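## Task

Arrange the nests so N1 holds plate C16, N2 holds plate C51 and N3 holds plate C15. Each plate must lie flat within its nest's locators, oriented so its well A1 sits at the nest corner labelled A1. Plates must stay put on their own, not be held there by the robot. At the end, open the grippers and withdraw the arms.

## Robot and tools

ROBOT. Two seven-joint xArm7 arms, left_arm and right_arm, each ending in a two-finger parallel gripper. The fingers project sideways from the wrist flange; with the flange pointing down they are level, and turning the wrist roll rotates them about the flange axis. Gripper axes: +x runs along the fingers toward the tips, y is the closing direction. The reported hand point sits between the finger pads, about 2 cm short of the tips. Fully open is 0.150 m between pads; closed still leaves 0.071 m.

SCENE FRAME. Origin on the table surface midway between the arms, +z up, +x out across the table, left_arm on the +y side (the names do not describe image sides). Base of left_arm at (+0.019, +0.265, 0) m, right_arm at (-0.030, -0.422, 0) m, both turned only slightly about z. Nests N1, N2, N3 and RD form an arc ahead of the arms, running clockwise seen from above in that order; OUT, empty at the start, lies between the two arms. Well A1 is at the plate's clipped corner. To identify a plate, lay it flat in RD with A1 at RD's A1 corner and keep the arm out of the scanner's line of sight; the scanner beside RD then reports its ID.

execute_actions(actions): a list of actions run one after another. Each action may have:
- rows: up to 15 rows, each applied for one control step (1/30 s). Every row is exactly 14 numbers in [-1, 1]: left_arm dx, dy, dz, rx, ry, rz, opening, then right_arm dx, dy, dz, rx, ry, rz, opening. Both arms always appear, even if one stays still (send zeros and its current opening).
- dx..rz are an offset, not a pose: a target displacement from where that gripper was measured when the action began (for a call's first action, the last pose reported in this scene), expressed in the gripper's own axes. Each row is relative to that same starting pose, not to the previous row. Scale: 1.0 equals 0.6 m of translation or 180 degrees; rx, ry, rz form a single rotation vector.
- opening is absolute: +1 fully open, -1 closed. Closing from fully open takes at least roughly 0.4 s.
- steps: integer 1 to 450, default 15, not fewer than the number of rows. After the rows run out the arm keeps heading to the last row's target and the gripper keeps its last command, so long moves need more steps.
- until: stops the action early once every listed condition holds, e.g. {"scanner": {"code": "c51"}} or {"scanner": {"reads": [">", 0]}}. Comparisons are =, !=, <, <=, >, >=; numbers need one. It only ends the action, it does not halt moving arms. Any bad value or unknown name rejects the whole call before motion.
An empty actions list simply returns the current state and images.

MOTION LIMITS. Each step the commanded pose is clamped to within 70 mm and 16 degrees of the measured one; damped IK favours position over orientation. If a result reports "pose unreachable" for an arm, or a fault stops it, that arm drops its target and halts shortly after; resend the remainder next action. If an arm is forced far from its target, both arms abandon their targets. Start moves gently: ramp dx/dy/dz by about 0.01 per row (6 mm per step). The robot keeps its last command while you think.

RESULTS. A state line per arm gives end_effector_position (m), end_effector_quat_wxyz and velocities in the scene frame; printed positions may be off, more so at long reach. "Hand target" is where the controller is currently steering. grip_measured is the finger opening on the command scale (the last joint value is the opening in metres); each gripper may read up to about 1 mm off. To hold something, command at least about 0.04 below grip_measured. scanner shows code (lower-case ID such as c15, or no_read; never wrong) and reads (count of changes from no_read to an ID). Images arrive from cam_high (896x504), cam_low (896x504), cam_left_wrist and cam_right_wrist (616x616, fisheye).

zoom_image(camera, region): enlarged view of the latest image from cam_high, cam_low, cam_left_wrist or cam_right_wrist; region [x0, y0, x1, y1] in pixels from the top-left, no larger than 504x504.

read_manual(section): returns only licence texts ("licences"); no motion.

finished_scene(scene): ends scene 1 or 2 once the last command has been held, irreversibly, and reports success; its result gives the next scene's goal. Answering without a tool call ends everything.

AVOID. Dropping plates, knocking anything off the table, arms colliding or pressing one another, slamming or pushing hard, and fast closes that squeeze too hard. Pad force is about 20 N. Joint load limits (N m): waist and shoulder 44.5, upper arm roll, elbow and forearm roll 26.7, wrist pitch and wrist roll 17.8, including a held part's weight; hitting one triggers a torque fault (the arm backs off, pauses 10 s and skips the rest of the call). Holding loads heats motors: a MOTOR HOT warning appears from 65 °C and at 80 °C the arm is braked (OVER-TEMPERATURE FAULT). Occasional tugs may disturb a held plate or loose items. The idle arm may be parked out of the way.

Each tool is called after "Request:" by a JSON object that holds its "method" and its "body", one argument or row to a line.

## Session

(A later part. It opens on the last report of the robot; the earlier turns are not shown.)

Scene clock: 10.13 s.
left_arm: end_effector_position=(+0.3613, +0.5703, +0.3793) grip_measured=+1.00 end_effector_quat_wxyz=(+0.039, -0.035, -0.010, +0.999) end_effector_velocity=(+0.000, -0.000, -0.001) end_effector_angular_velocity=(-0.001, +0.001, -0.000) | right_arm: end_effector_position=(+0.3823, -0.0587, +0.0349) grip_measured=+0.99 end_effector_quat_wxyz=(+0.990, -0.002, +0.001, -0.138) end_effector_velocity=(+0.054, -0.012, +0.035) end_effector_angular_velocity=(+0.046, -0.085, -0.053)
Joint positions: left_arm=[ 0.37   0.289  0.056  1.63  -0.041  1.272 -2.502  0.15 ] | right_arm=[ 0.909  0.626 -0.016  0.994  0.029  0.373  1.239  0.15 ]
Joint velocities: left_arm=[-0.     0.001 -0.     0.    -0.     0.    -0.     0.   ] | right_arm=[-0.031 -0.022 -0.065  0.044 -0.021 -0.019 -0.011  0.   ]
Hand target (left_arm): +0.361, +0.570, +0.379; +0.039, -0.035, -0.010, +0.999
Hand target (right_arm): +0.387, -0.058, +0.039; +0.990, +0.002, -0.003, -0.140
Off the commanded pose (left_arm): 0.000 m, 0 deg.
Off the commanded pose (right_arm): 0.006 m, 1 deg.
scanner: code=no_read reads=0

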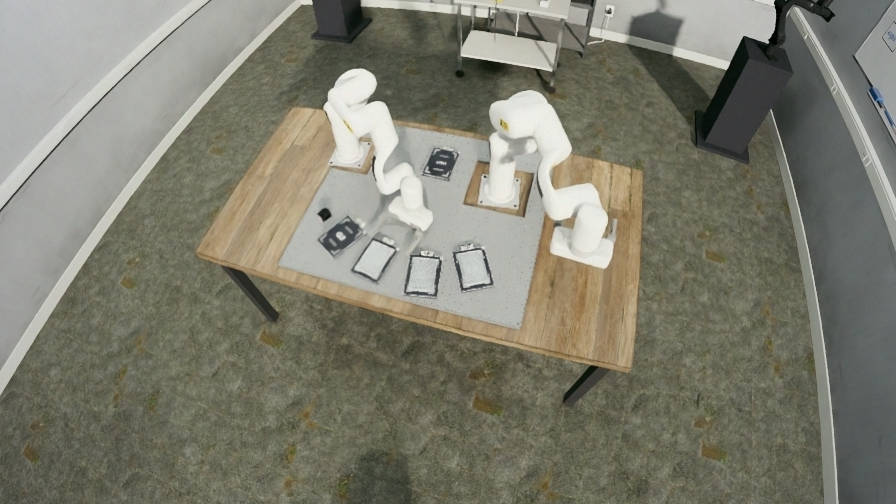

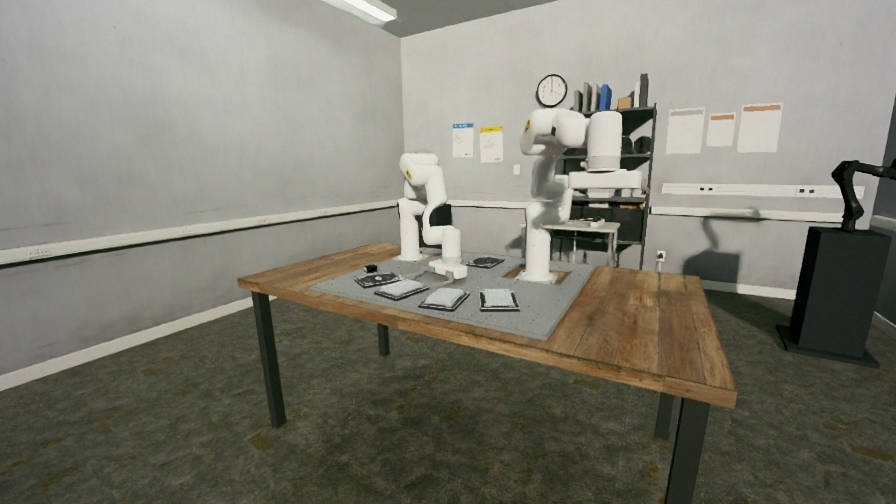

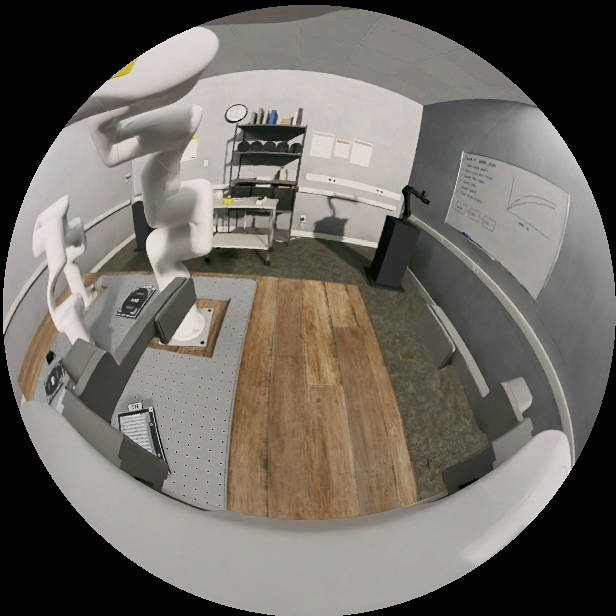

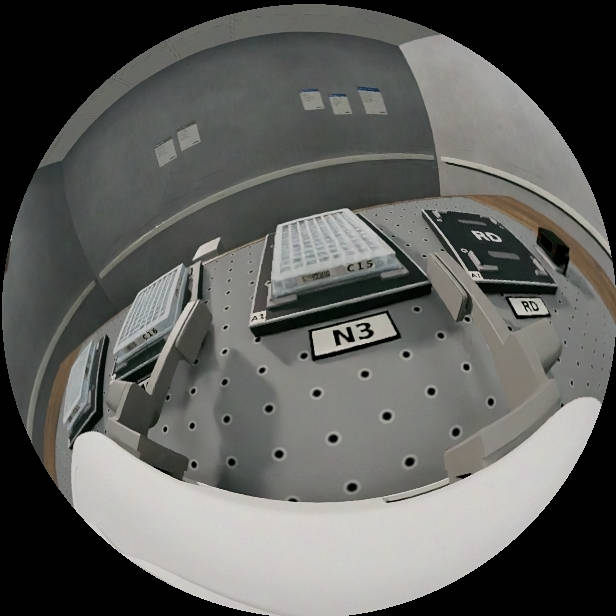

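Request:
{"method": "execute_actions", "body": {
  "actions": [
    {"rows": [[0,0,0,0,0,0,1, 0,0.0,0.03,0,0,0,1],[0,0,0,0,0,0,1, 0,0.02,0.067,0,0,0.01,1],[0,0,0,0,0,0,1, 0.01,0.06,0.067,0,0,0.035,1],[0,0,0,0,0,0,1, 0.02,0.12,0.067,0,0,0.07,1],[0,0,0,0,0,0,1, 0.03,0.18,0.067,0,0,0.10,1],[0,0,0,0,0,0,1, 0.04,0.24,0.067,0,0,0.13,1],[0,0,0,0,0,0,1, 0.046,0.28,0.067,0,0,0.1556,1]], "steps": 40}
  ]
}}

Scene clock: 11.93 s.
left_arm: end_effector_position=(+0.3613, +0.5703, +0.3793) grip_measured=+1.00 end_effector_quat_wxyz=(+0.039, -0.035, -0.010, +0.999) end_effector_velocity=(-0.000, +0.000, -0.000) end_effector_angular_velocity=(-0.001, +0.001, +0.001) | right_arm: end_effector_position=(+0.4553, +0.0953, +0.0740) grip_measured=+0.99 end_effector_quat_wxyz=(+0.994, -0.001, +0.002, +0.105) end_effector_velocity=(+0.000, -0.000, +0.000) end_effector_angular_velocity=(-0.000, -0.000, -0.001)
Joint positions: left_arm=[ 0.37   0.289  0.056  1.63  -0.041  1.272 -2.502  0.15 ] | right_arm=[ 0.822  0.775  0.052  1.452 -0.056  0.683  0.784  0.15 ]
Joint velocities: left_arm=[ 0.001  0.     0.     0.    -0.     0.001 -0.     0.   ] | right_arm=[-0.001 -0.     0.     0.    -0.001  0.     0.001 -0.   ]
Hand target (left_arm): +0.361, +0.570, +0.379; +0.039, -0.035, -0.010, +0.999
Hand target (right_arm): +0.455, +0.095, +0.074; +0.994, -0.001, +0.002, +0.105
Off the commanded pose (left_arm): 0.000 m, 0 deg.
Off the commanded pose (right_arm): 0.000 m, 0 deg.
scanner: code=no_read reads=0

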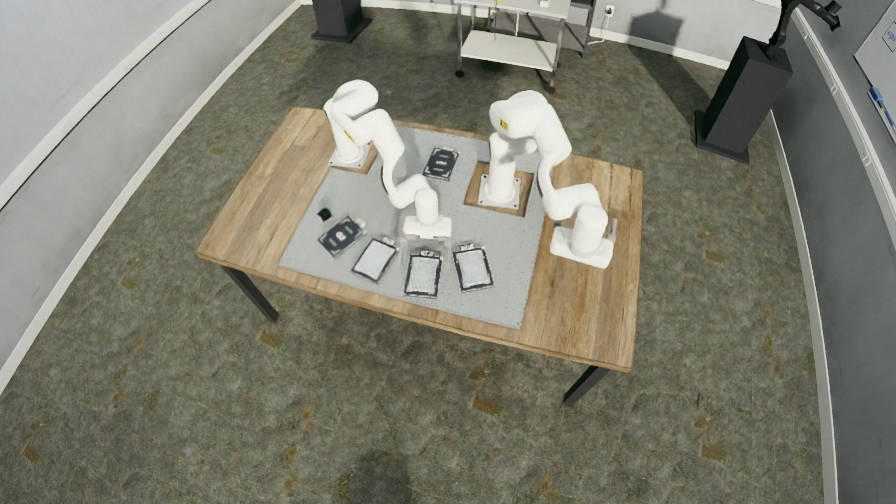

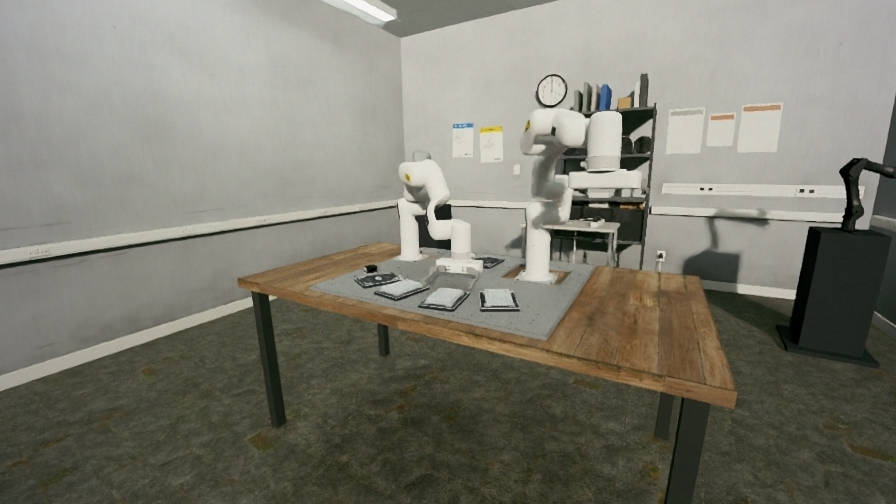

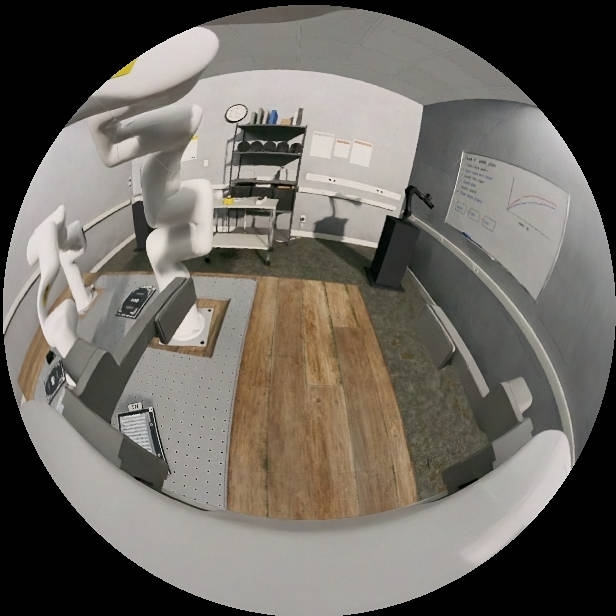

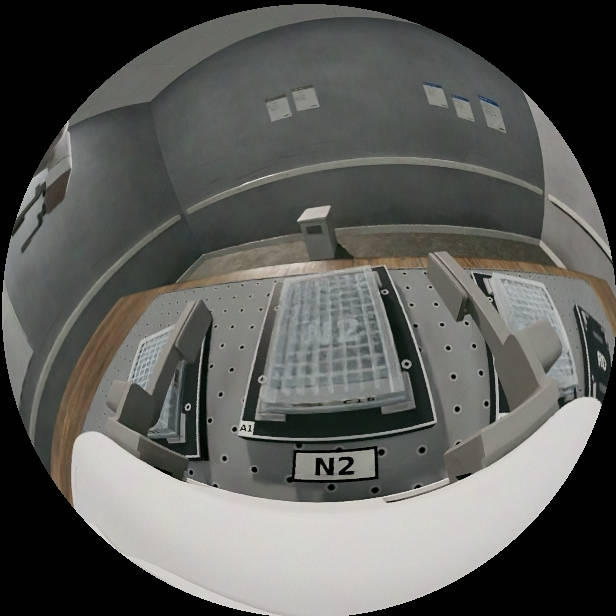

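Request:
{"method": "execute_actions", "body": {
  "actions": [
    {"rows": [[0,0,0,0,0,0,1, 0.01,-0.003,-0.01,0,0,-0.02,1],[0,0,0,0,0,0,1, 0.025,-0.007,-0.032,0,0,-0.044,1]], "steps": 25}
  ]
}}

Request:
{"method": "zoom_image", "body": {
  "camera": "cam_right_wrist",
  "region": [80, 200, 580, 510]
}}

Scene clock: 13.27 s.
left_arm: end_effector_position=(+0.3613, +0.5703, +0.3793) grip_measured=+1.00 end_effector_quat_wxyz=(+0.039, -0.035, -0.010, +0.999) end_effector_velocity=(+0.000, +0.000, +0.000) end_effector_angular_velocity=(+0.001, -0.000, -0.001) | right_arm: end_effector_position=(+0.4709, +0.0941, +0.0547) grip_measured=+0.99 end_effector_quat_wxyz=(+0.999, -0.001, +0.002, +0.036) end_effector_velocity=(-0.000, +0.000, -0.001) end_effector_angular_velocity=(-0.001, +0.000, +0.001)
Joint positions: left_arm=[ 0.37   0.289  0.056  1.63  -0.041  1.272 -2.502  0.15 ] | right_arm=[ 0.846  0.882  0.027  1.586 -0.03   0.709  0.906  0.15 ]
Joint velocities: left_arm=[-0.001  0.     0.     0.     0.    -0.     0.001  0.   ] | right_arm=[ 0.001  0.001 -0.     0.    -0.     0.    -0.001 -0.   ]
Hand target (left_arm): +0.361, +0.570, +0.379; +0.039, -0.035, -0.010, +0.999
Hand target (right_arm): +0.471, +0.094, +0.055; +0.999, -0.001, +0.002, +0.036
Off the commanded pose (left_arm): 0.000 m, 0 deg.
Off the commanded pose (right_arm): 0.000 m, 0 deg.
scanner: code=no_read reads=0

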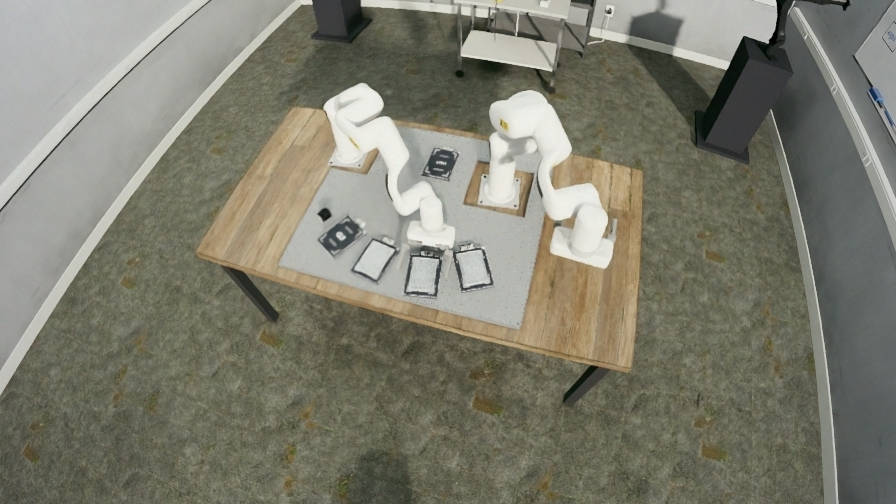

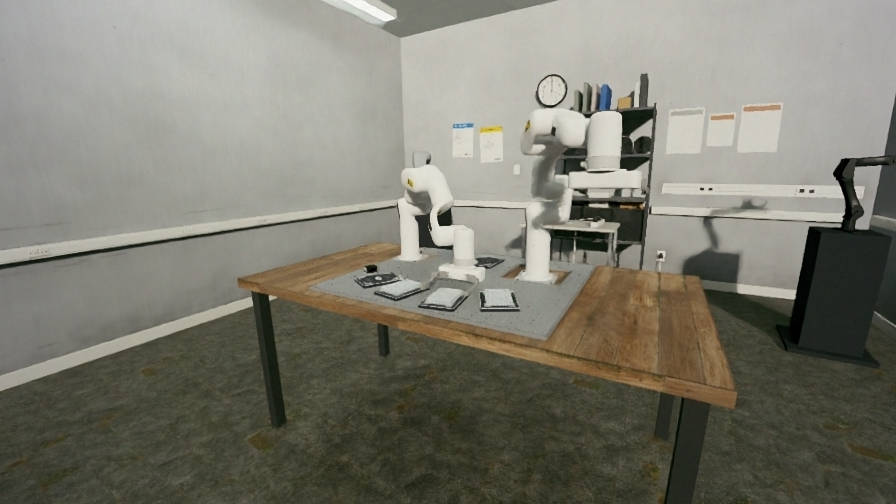

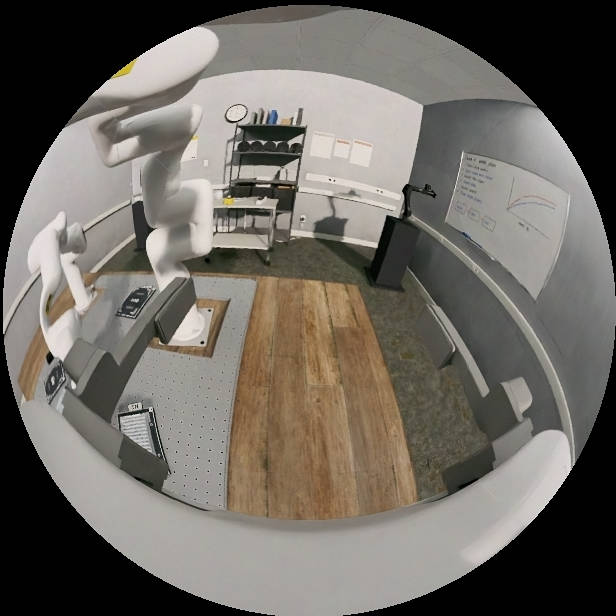

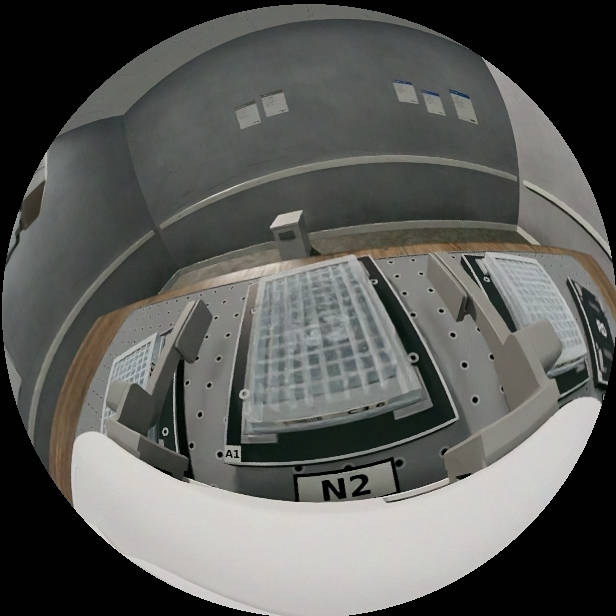

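Region (80, 200, 580, 510) of cam_right_wrist's 616x616 image, scaled by 1.008, with more detail than that image has; it fills the top 312 rows of this view, and the rest is white.

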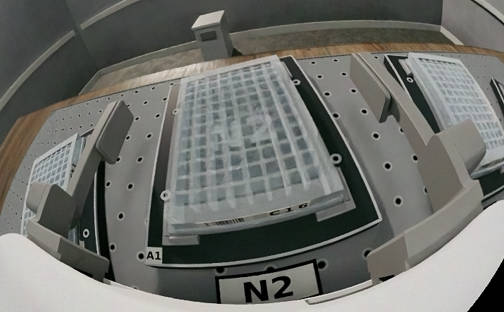

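Request:
{"method": "execute_actions", "body": {
  "actions": [
    {"rows": [[0,0,0,0,0,0,1, 0,0.005,0,0,0,0,0.5],[0,0,0,0,0,0,1, 0,0.005,0,0,0,0,0.0]], "steps": 15},
    {"rows": [[0,0,0,0,0,0,1, 0,0,-0.006,0,0,0,0.0],[0,0,0,0,0,0,1, 0,0,-0.013,0,0,0,0.0]], "steps": 20}
  ]
}}

Request:
{"method": "zoom_image", "body": {
  "camera": "cam_right_wrist",
  "region": [80, 200, 580, 510]
}}

Request:
{"method": "zoom_image", "body": {
  "camera": "cam_low",
  "region": [380, 240, 520, 320]
}}

Scene clock: 14.63 s.
left_arm: end_effector_position=(+0.3613, +0.5703, +0.3793) grip_measured=+1.00 end_effector_quat_wxyz=(+0.039, -0.035, -0.010, +0.999) end_effector_velocity=(-0.000, +0.001, +0.000) end_effector_angular_velocity=(+0.001, -0.001, +0.001) | right_arm: end_effector_position=(+0.4707, +0.0969, +0.0469) grip_measured=+0.00 end_effector_quat_wxyz=(+0.999, -0.001, +0.002, +0.036) end_effector_velocity=(-0.000, +0.001, +0.000) end_effector_angular_velocity=(+0.001, -0.001, +0.002)
Joint positions: left_arm=[ 0.37   0.289  0.056  1.63  -0.041  1.272 -2.502  0.15 ] | right_arm=[ 0.85   0.906  0.027  1.605 -0.03   0.704  0.909  0.11 ]
Joint velocities: left_arm=[ 0.002 -0.001 -0.     0.001  0.    -0.     0.001  0.   ] | right_arm=[ 0.    -0.     0.     0.    -0.    -0.    -0.002  0.   ]
Hand target (left_arm): +0.361, +0.570, +0.379; +0.039, -0.035, -0.010, +0.999
Hand target (right_arm): +0.471, +0.097, +0.047; +0.999, -0.001, +0.002, +0.036
Off the commanded pose (left_arm): 0.000 m, 0 deg.
Off the commanded pose (right_arm): 0.000 m, 0 deg.
scanner: code=no_read reads=0

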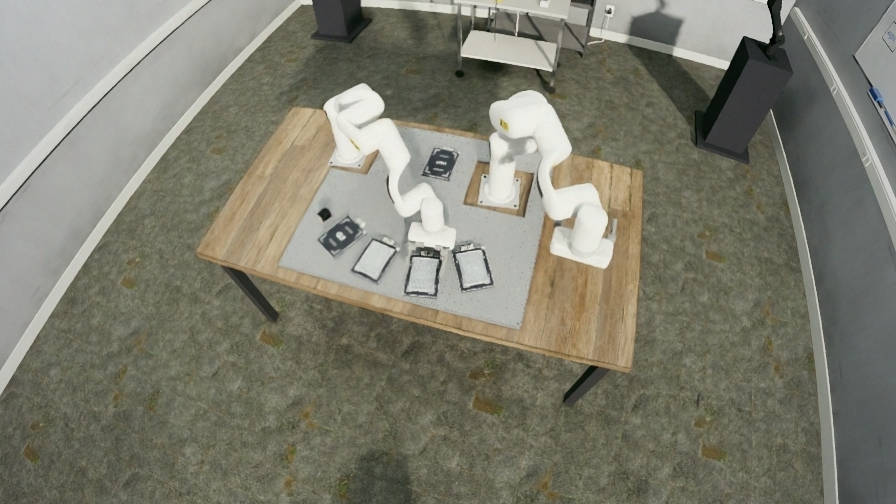

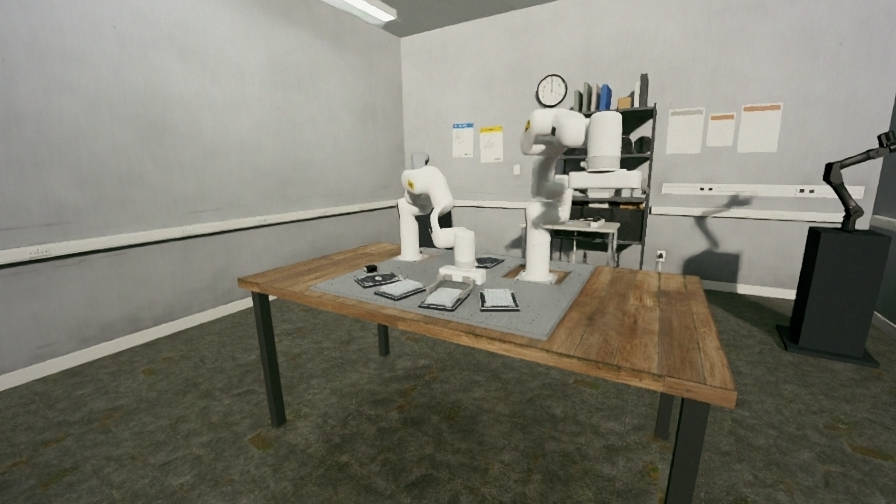

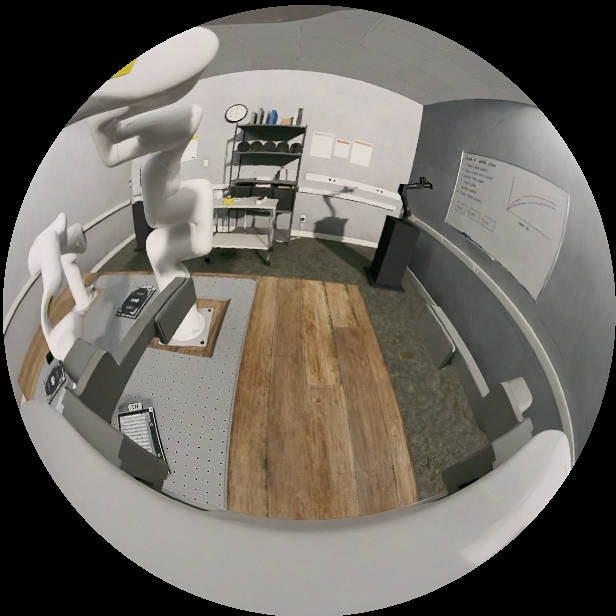

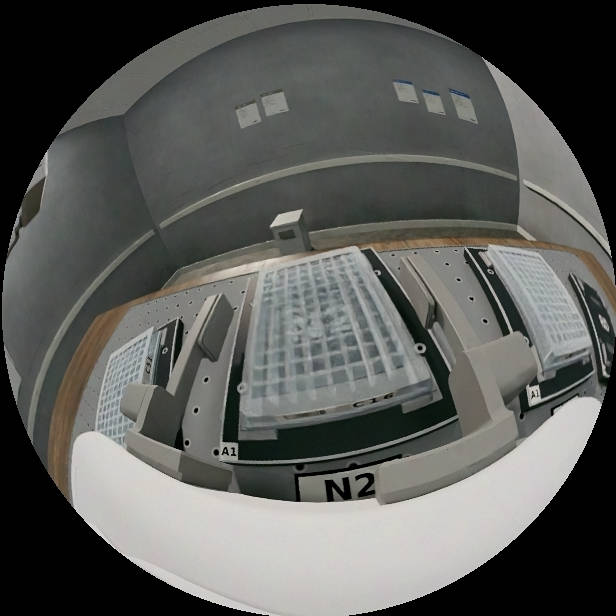

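Region (80, 200, 580, 510) of cam_right_wrist's 616x616 image, scaled by 1.008, with more detail than that image has; it fills the top 312 rows of this view, and the rest is white.

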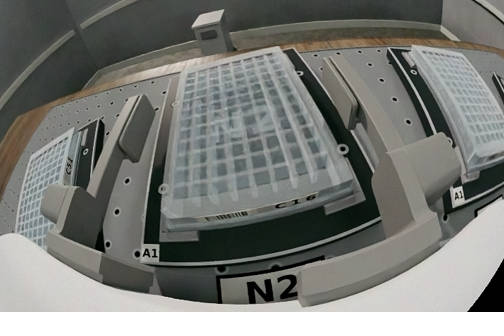

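Region (380, 240, 520, 320) of cam_low's 896x504 image, scaled by 3.600, with more detail than that image has; it fills the top 288 rows of this view, and the rest is white.

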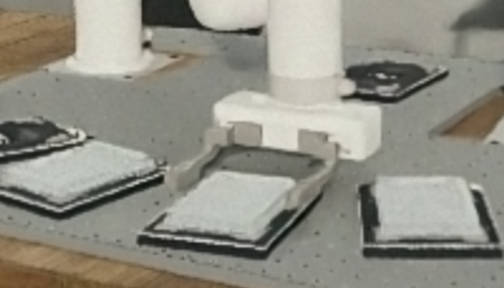

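Request:
{"method": "execute_actions", "body": {
  "actions": [
    {"rows": [[0,0,0,0,0,0,1, 0,0,0,0,0,0,-0.15],[0,0,0,0,0,0,1, 0,0,0,0,0,0,-0.3],[0,0,0,0,0,0,1, 0,0,0,0,0,0,-0.4],[0,0,0,0,0,0,1, 0,0,0,0,0,0,-0.5],[0,0,0,0,0,0,1, 0,0,0,0,0,0,-0.55],[0,0,0,0,0,0,1, 0,0,0,0,0,0,-0.6],[0,0,0,0,0,0,1, 0,0,0,0,0,0,-0.64],[0,0,0,0,0,0,1, 0,0,0,0,0,0,-0.68],[0,0,0,0,0,0,1, 0,0,0,0,0,0,-0.72],[0,0,0,0,0,0,1, 0,0,0,0,0,0,-0.75]], "steps": 25}
  ]
}}

Request:
{"method": "zoom_image", "body": {
  "camera": "cam_right_wrist",
  "region": [80, 200, 580, 510]
}}

Request:
{"method": "zoom_image", "body": {
  "camera": "cam_low",
  "region": [380, 240, 520, 320]
}}

Scene clock: 15.73 s.
left_arm: end_effector_position=(+0.3613, +0.5703, +0.3793) grip_measured=+1.00 end_effector_quat_wxyz=(+0.039, -0.035, -0.010, +0.999) end_effector_velocity=(-0.000, +0.000, -0.000) end_effector_angular_velocity=(-0.000, -0.000, -0.000) | right_arm: end_effector_position=(+0.4715, +0.0957, +0.0466) grip_measured=-0.67 end_effector_quat_wxyz=(+0.999, -0.002, +0.002, +0.035) end_effector_velocity=(-0.001, +0.001, +0.000) end_effector_angular_velocity=(+0.002, -0.001, +0.003)
Joint positions: left_arm=[ 0.37   0.289  0.056  1.63  -0.041  1.272 -2.502  0.15 ] | right_arm=[ 0.85   0.906  0.025  1.604 -0.029  0.704  0.909  0.084]
Joint velocities: left_arm=[ 0.001  0.    -0.    -0.    -0.    -0.     0.001  0.   ] | right_arm=[ 0.002 -0.    -0.001  0.     0.001 -0.001 -0.002  0.   ]
Hand target (left_arm): +0.361, +0.570, +0.379; +0.039, -0.035, -0.010, +0.999
Hand target (right_arm): +0.471, +0.097, +0.047; +0.999, -0.001, +0.002, +0.036
Off the commanded pose (left_arm): 0.000 m, 0 deg.
Off the commanded pose (right_arm): 0.002 m, 0 deg.
scanner: code=no_read reads=0

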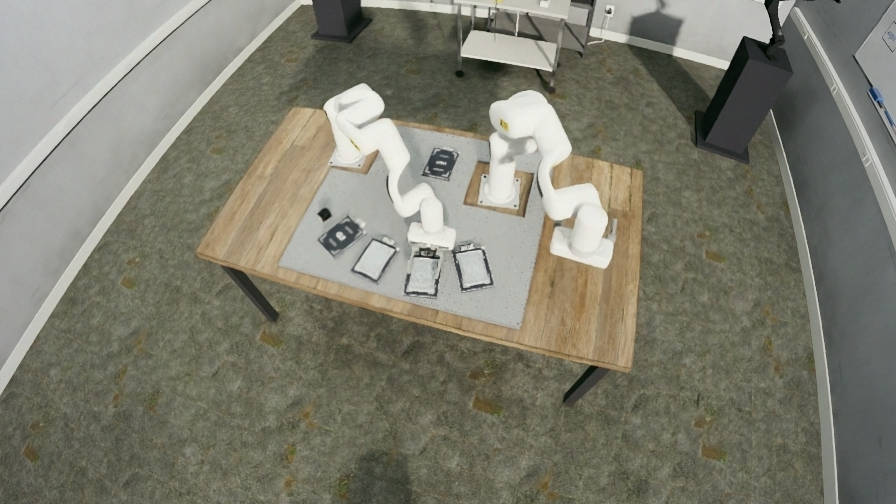

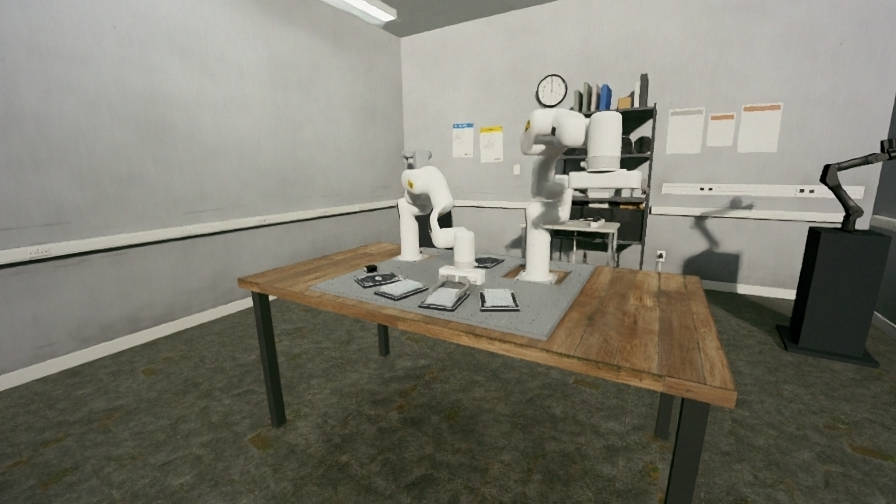

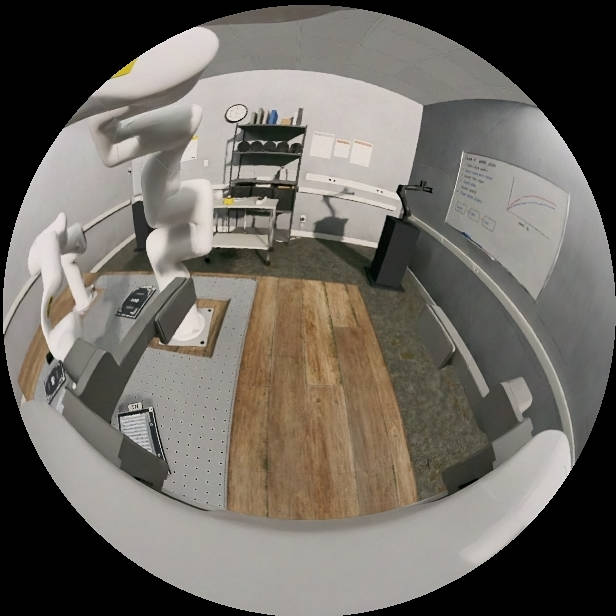

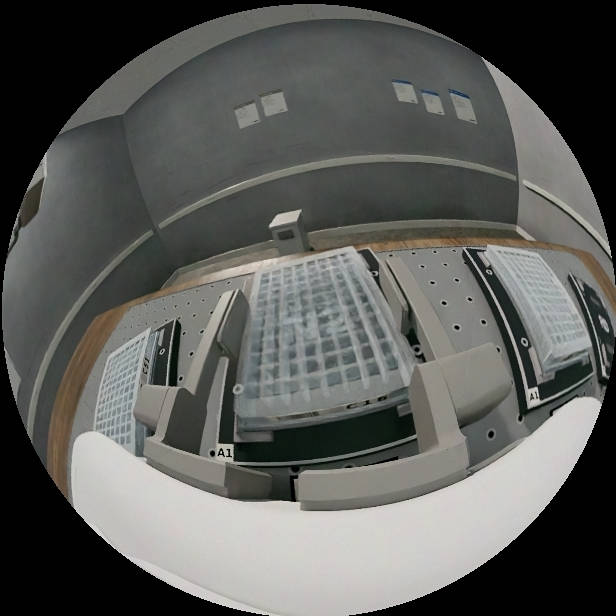

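Region (80, 200, 580, 510) of cam_right_wrist's 616x616 image, scaled by 1.008, with more detail than that image has; it fills the top 312 rows of this view, and the rest is white.

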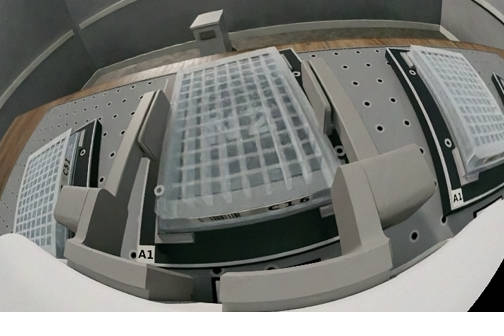

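Region (380, 240, 520, 320) of cam_low's 896x504 image, scaled by 3.600, with more detail than that image has; it fills the top 288 rows of this view, and the rest is white.

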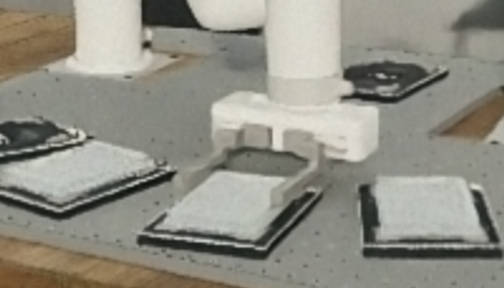

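Request:
{"method": "execute_actions", "body": {
  "actions": [
    {"rows": [[0,0,0,0,0,0,1, 0,0,0,0,0,0,-0.5],[0,0,0,0,0,0,1, 0,0,0,0,0,0,-0.35]], "steps": 12},
    {"rows": [[0,0,0,0,0,0,1, 0,-0.002,-0.004,0,0,0,-0.35],[0,0,0,0,0,0,1, 0,-0.003,-0.008,0,0,0,-0.35]], "steps": 15}
  ]
}}

Request:
{"method": "zoom_image", "body": {
  "camera": "cam_right_wrist",
  "region": [80, 200, 580, 510]
}}

Request:
{"method": "zoom_image", "body": {
  "camera": "cam_low",
  "region": [380, 240, 520, 320]
}}

Scene clock: 18.30 s.
left_arm: end_effector_position=(+0.3613, +0.5703, +0.3793) grip_measured=+1.00 end_effector_quat_wxyz=(+0.039, -0.035, -0.010, +0.999) end_effector_velocity=(-0.000, -0.000, +0.001) end_effector_angular_velocity=(+0.001, -0.001, -0.000) | right_arm: end_effector_position=(+0.4688, +0.0976, +0.0425) grip_measured=-0.35 end_effector_quat_wxyz=(+0.999, +0.000, +0.002, +0.038) end_effector_velocity=(+0.000, -0.002, -0.002) end_effector_angular_velocity=(-0.004, +0.003, -0.004)
Joint positions: left_arm=[ 0.37   0.289  0.056  1.63  -0.041  1.272 -2.502  0.15 ] | right_arm=[ 0.849  0.912  0.03   1.601 -0.031  0.692  0.907  0.097]
Joint velocities: left_arm=[-0.    -0.001  0.     0.     0.    -0.    -0.     0.   ] | right_arm=[-0.001  0.002 -0.001 -0.003  0.001  0.     0.002 -0.   ]
Hand target (left_arm): +0.361, +0.570, +0.379; +0.039, -0.035, -0.010, +0.999
Hand target (right_arm): +0.469, +0.097, +0.042; +0.999, -0.000, +0.002, +0.038
Off the commanded pose (left_arm): 0.000 m, 0 deg.
Off the commanded pose (right_arm): 0.000 m, 0 deg.
scanner: code=no_read reads=0

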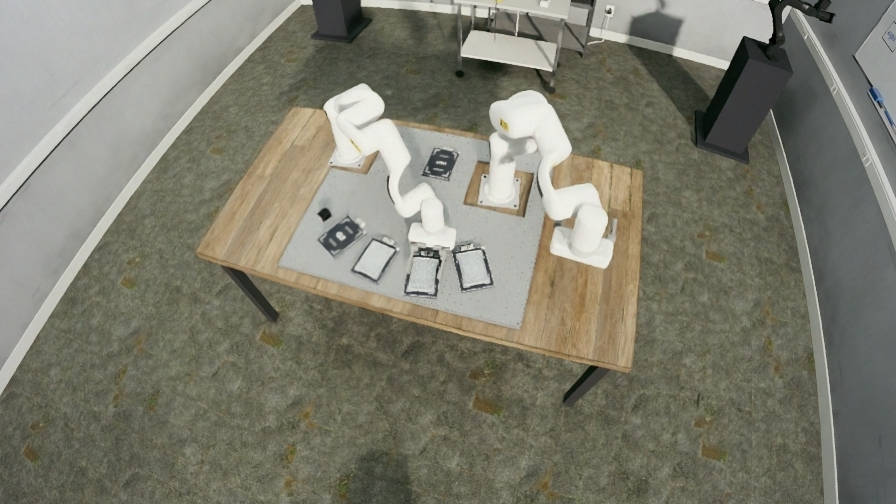

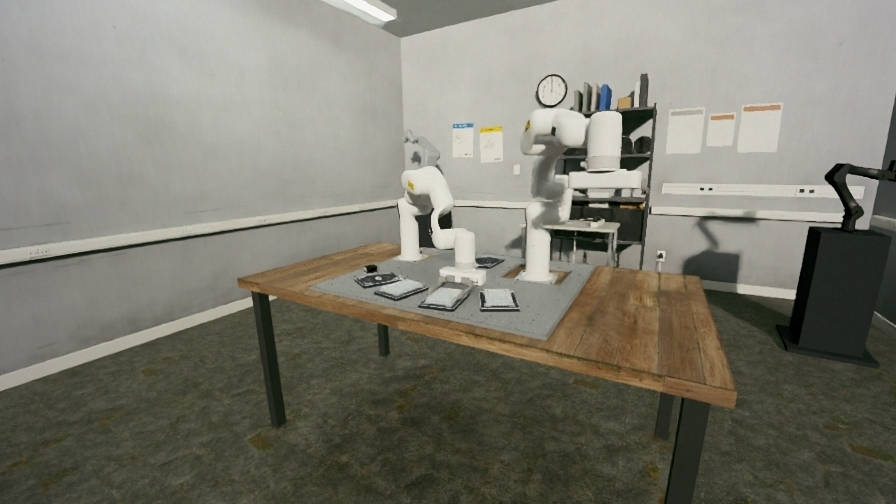

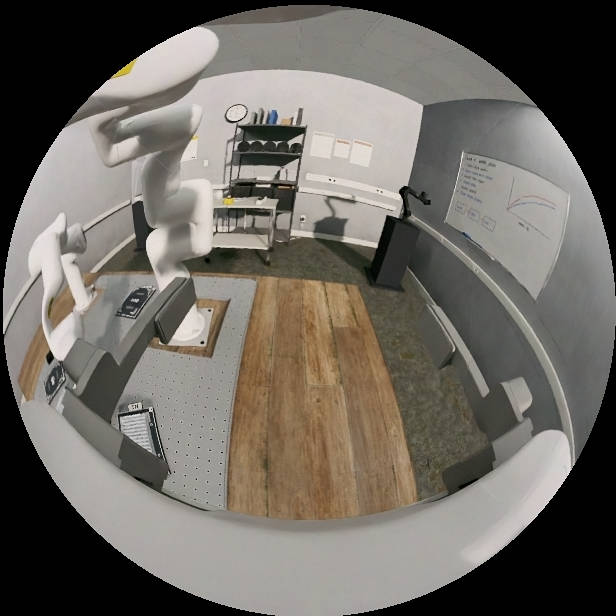

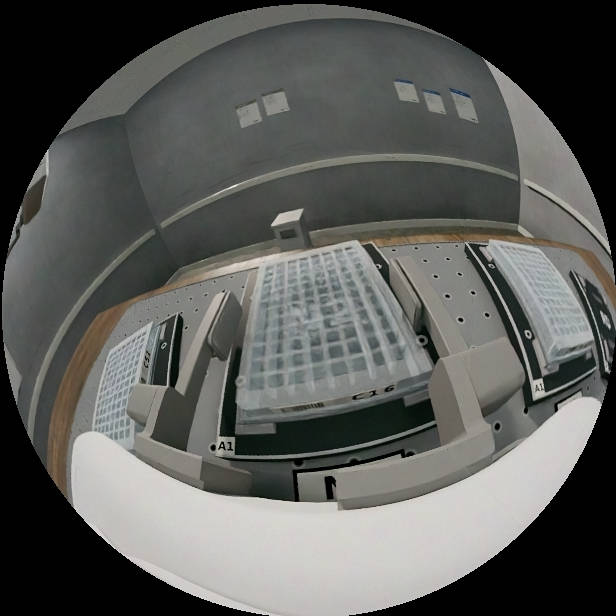

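Region (80, 200, 580, 510) of cam_right_wrist's 616x616 image, scaled by 1.008, with more detail than that image has; it fills the top 312 rows of this view, and the rest is white.

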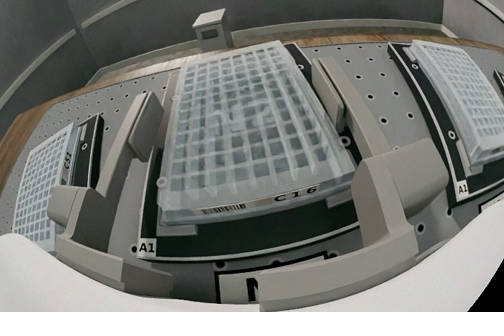

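Region (380, 240, 520, 320) of cam_low's 896x504 image, scaled by 3.600, with more detail than that image has; it fills the top 288 rows of this view, and the rest is white.

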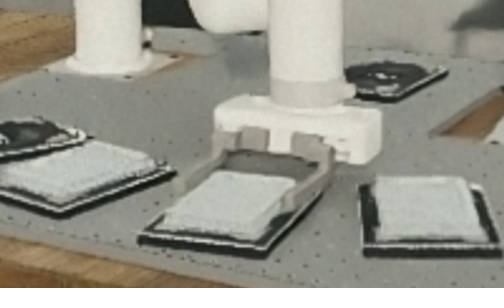

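Request:
{"method": "execute_actions", "body": {
  "actions": [
    {"rows": [[0,0,0,0,0,0,1, 0,-0.004,0,0,0,0,-0.35],[0,0,0,0,0,0,1, 0,-0.0085,0,0,0,0,-0.35]], "steps": 15},
    {"rows": [[0,0,0,0,0,0,1, 0,0,0,0,0,0,-0.45],[0,0,0,0,0,0,1, 0,0,0,0,0,0,-0.52],[0,0,0,0,0,0,1, 0,0,0,0,0,0,-0.58],[0,0,0,0,0,0,1, 0,0,0,0,0,0,-0.62],[0,0,0,0,0,0,1, 0,0,0,0,0,0,-0.66],[0,0,0,0,0,0,1, 0,0,0,0,0,0,-0.70],[0,0,0,0,0,0,1, 0,0,0,0,0,0,-0.74],[0,0,0,0,0,0,1, 0,0,0,0,0,0,-0.78]], "steps": 20}
  ]
}}

Request:
{"method": "zoom_image", "body": {
  "camera": "cam_right_wrist",
  "region": [80, 200, 580, 510]
}}

Scene clock: 19.67 s.
left_arm: end_effector_position=(+0.3613, +0.5703, +0.3793) grip_measured=+1.00 end_effector_quat_wxyz=(+0.039, -0.035, -0.010, +0.999) end_effector_velocity=(-0.000, +0.000, +0.000) end_effector_angular_velocity=(+0.000, -0.001, -0.000) | right_arm: end_effector_position=(+0.4689, +0.0930, +0.0426) grip_measured=-0.66 end_effector_quat_wxyz=(+0.999, +0.000, +0.002, +0.039) end_effector_velocity=(-0.000, +0.000, -0.000) end_effector_angular_velocity=(-0.001, +0.001, +0.000)
Joint positions: left_arm=[ 0.37   0.289  0.056  1.63  -0.041  1.272 -2.502  0.15 ] | right_arm=[ 0.844  0.9    0.03   1.579 -0.032  0.681  0.902  0.084]
Joint velocities: left_arm=[ 0.001 -0.001 -0.     0.    -0.    -0.     0.     0.   ] | right_arm=[-0.    -0.     0.001 -0.    -0.001  0.001  0.     0.   ]
Hand target (left_arm): +0.361, +0.570, +0.379; +0.039, -0.035, -0.010, +0.999
Hand target (right_arm): +0.469, +0.093, +0.043; +0.999, +0.000, +0.002, +0.039
Off the commanded pose (left_arm): 0.000 m, 0 deg.
Off the commanded pose (right_arm): 0.000 m, 0 deg.
scanner: code=no_read reads=0

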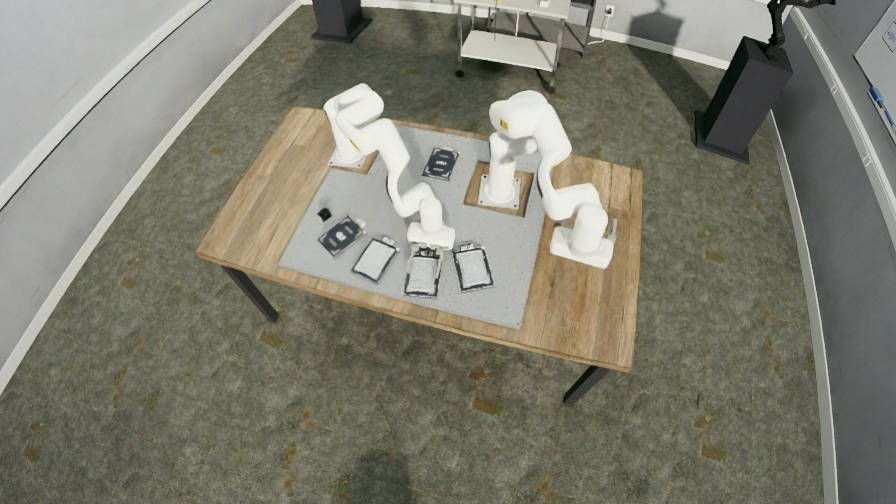

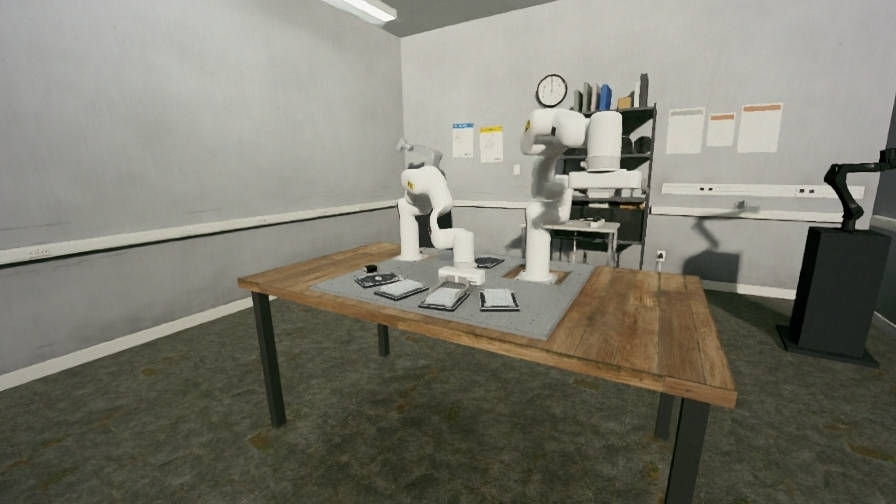

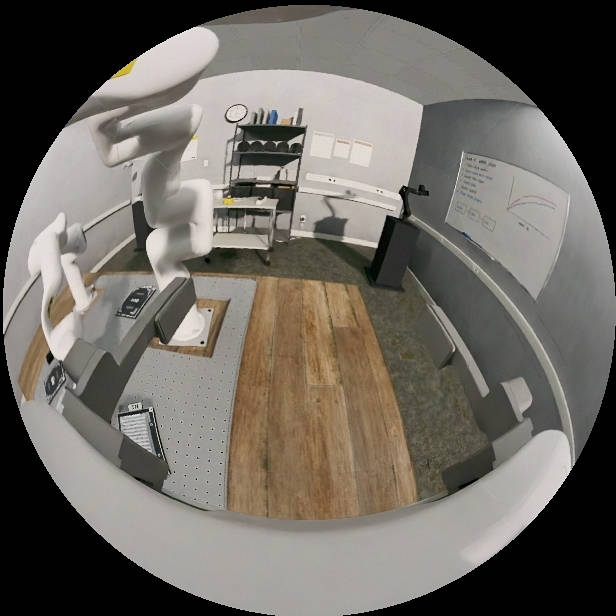

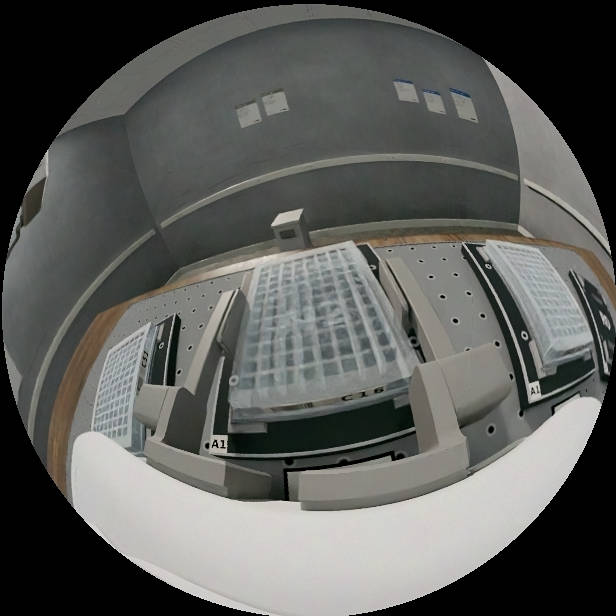

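Region (80, 200, 580, 510) of cam_right_wrist's 616x616 image, scaled by 1.008, with more detail than that image has; it fills the top 312 rows of this view, and the rest is white.

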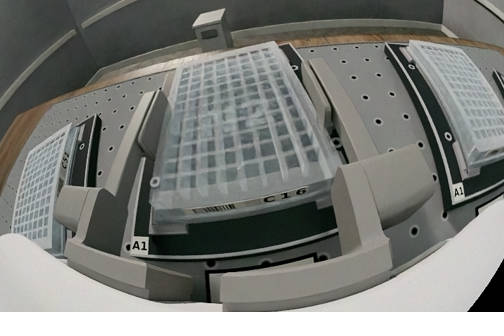

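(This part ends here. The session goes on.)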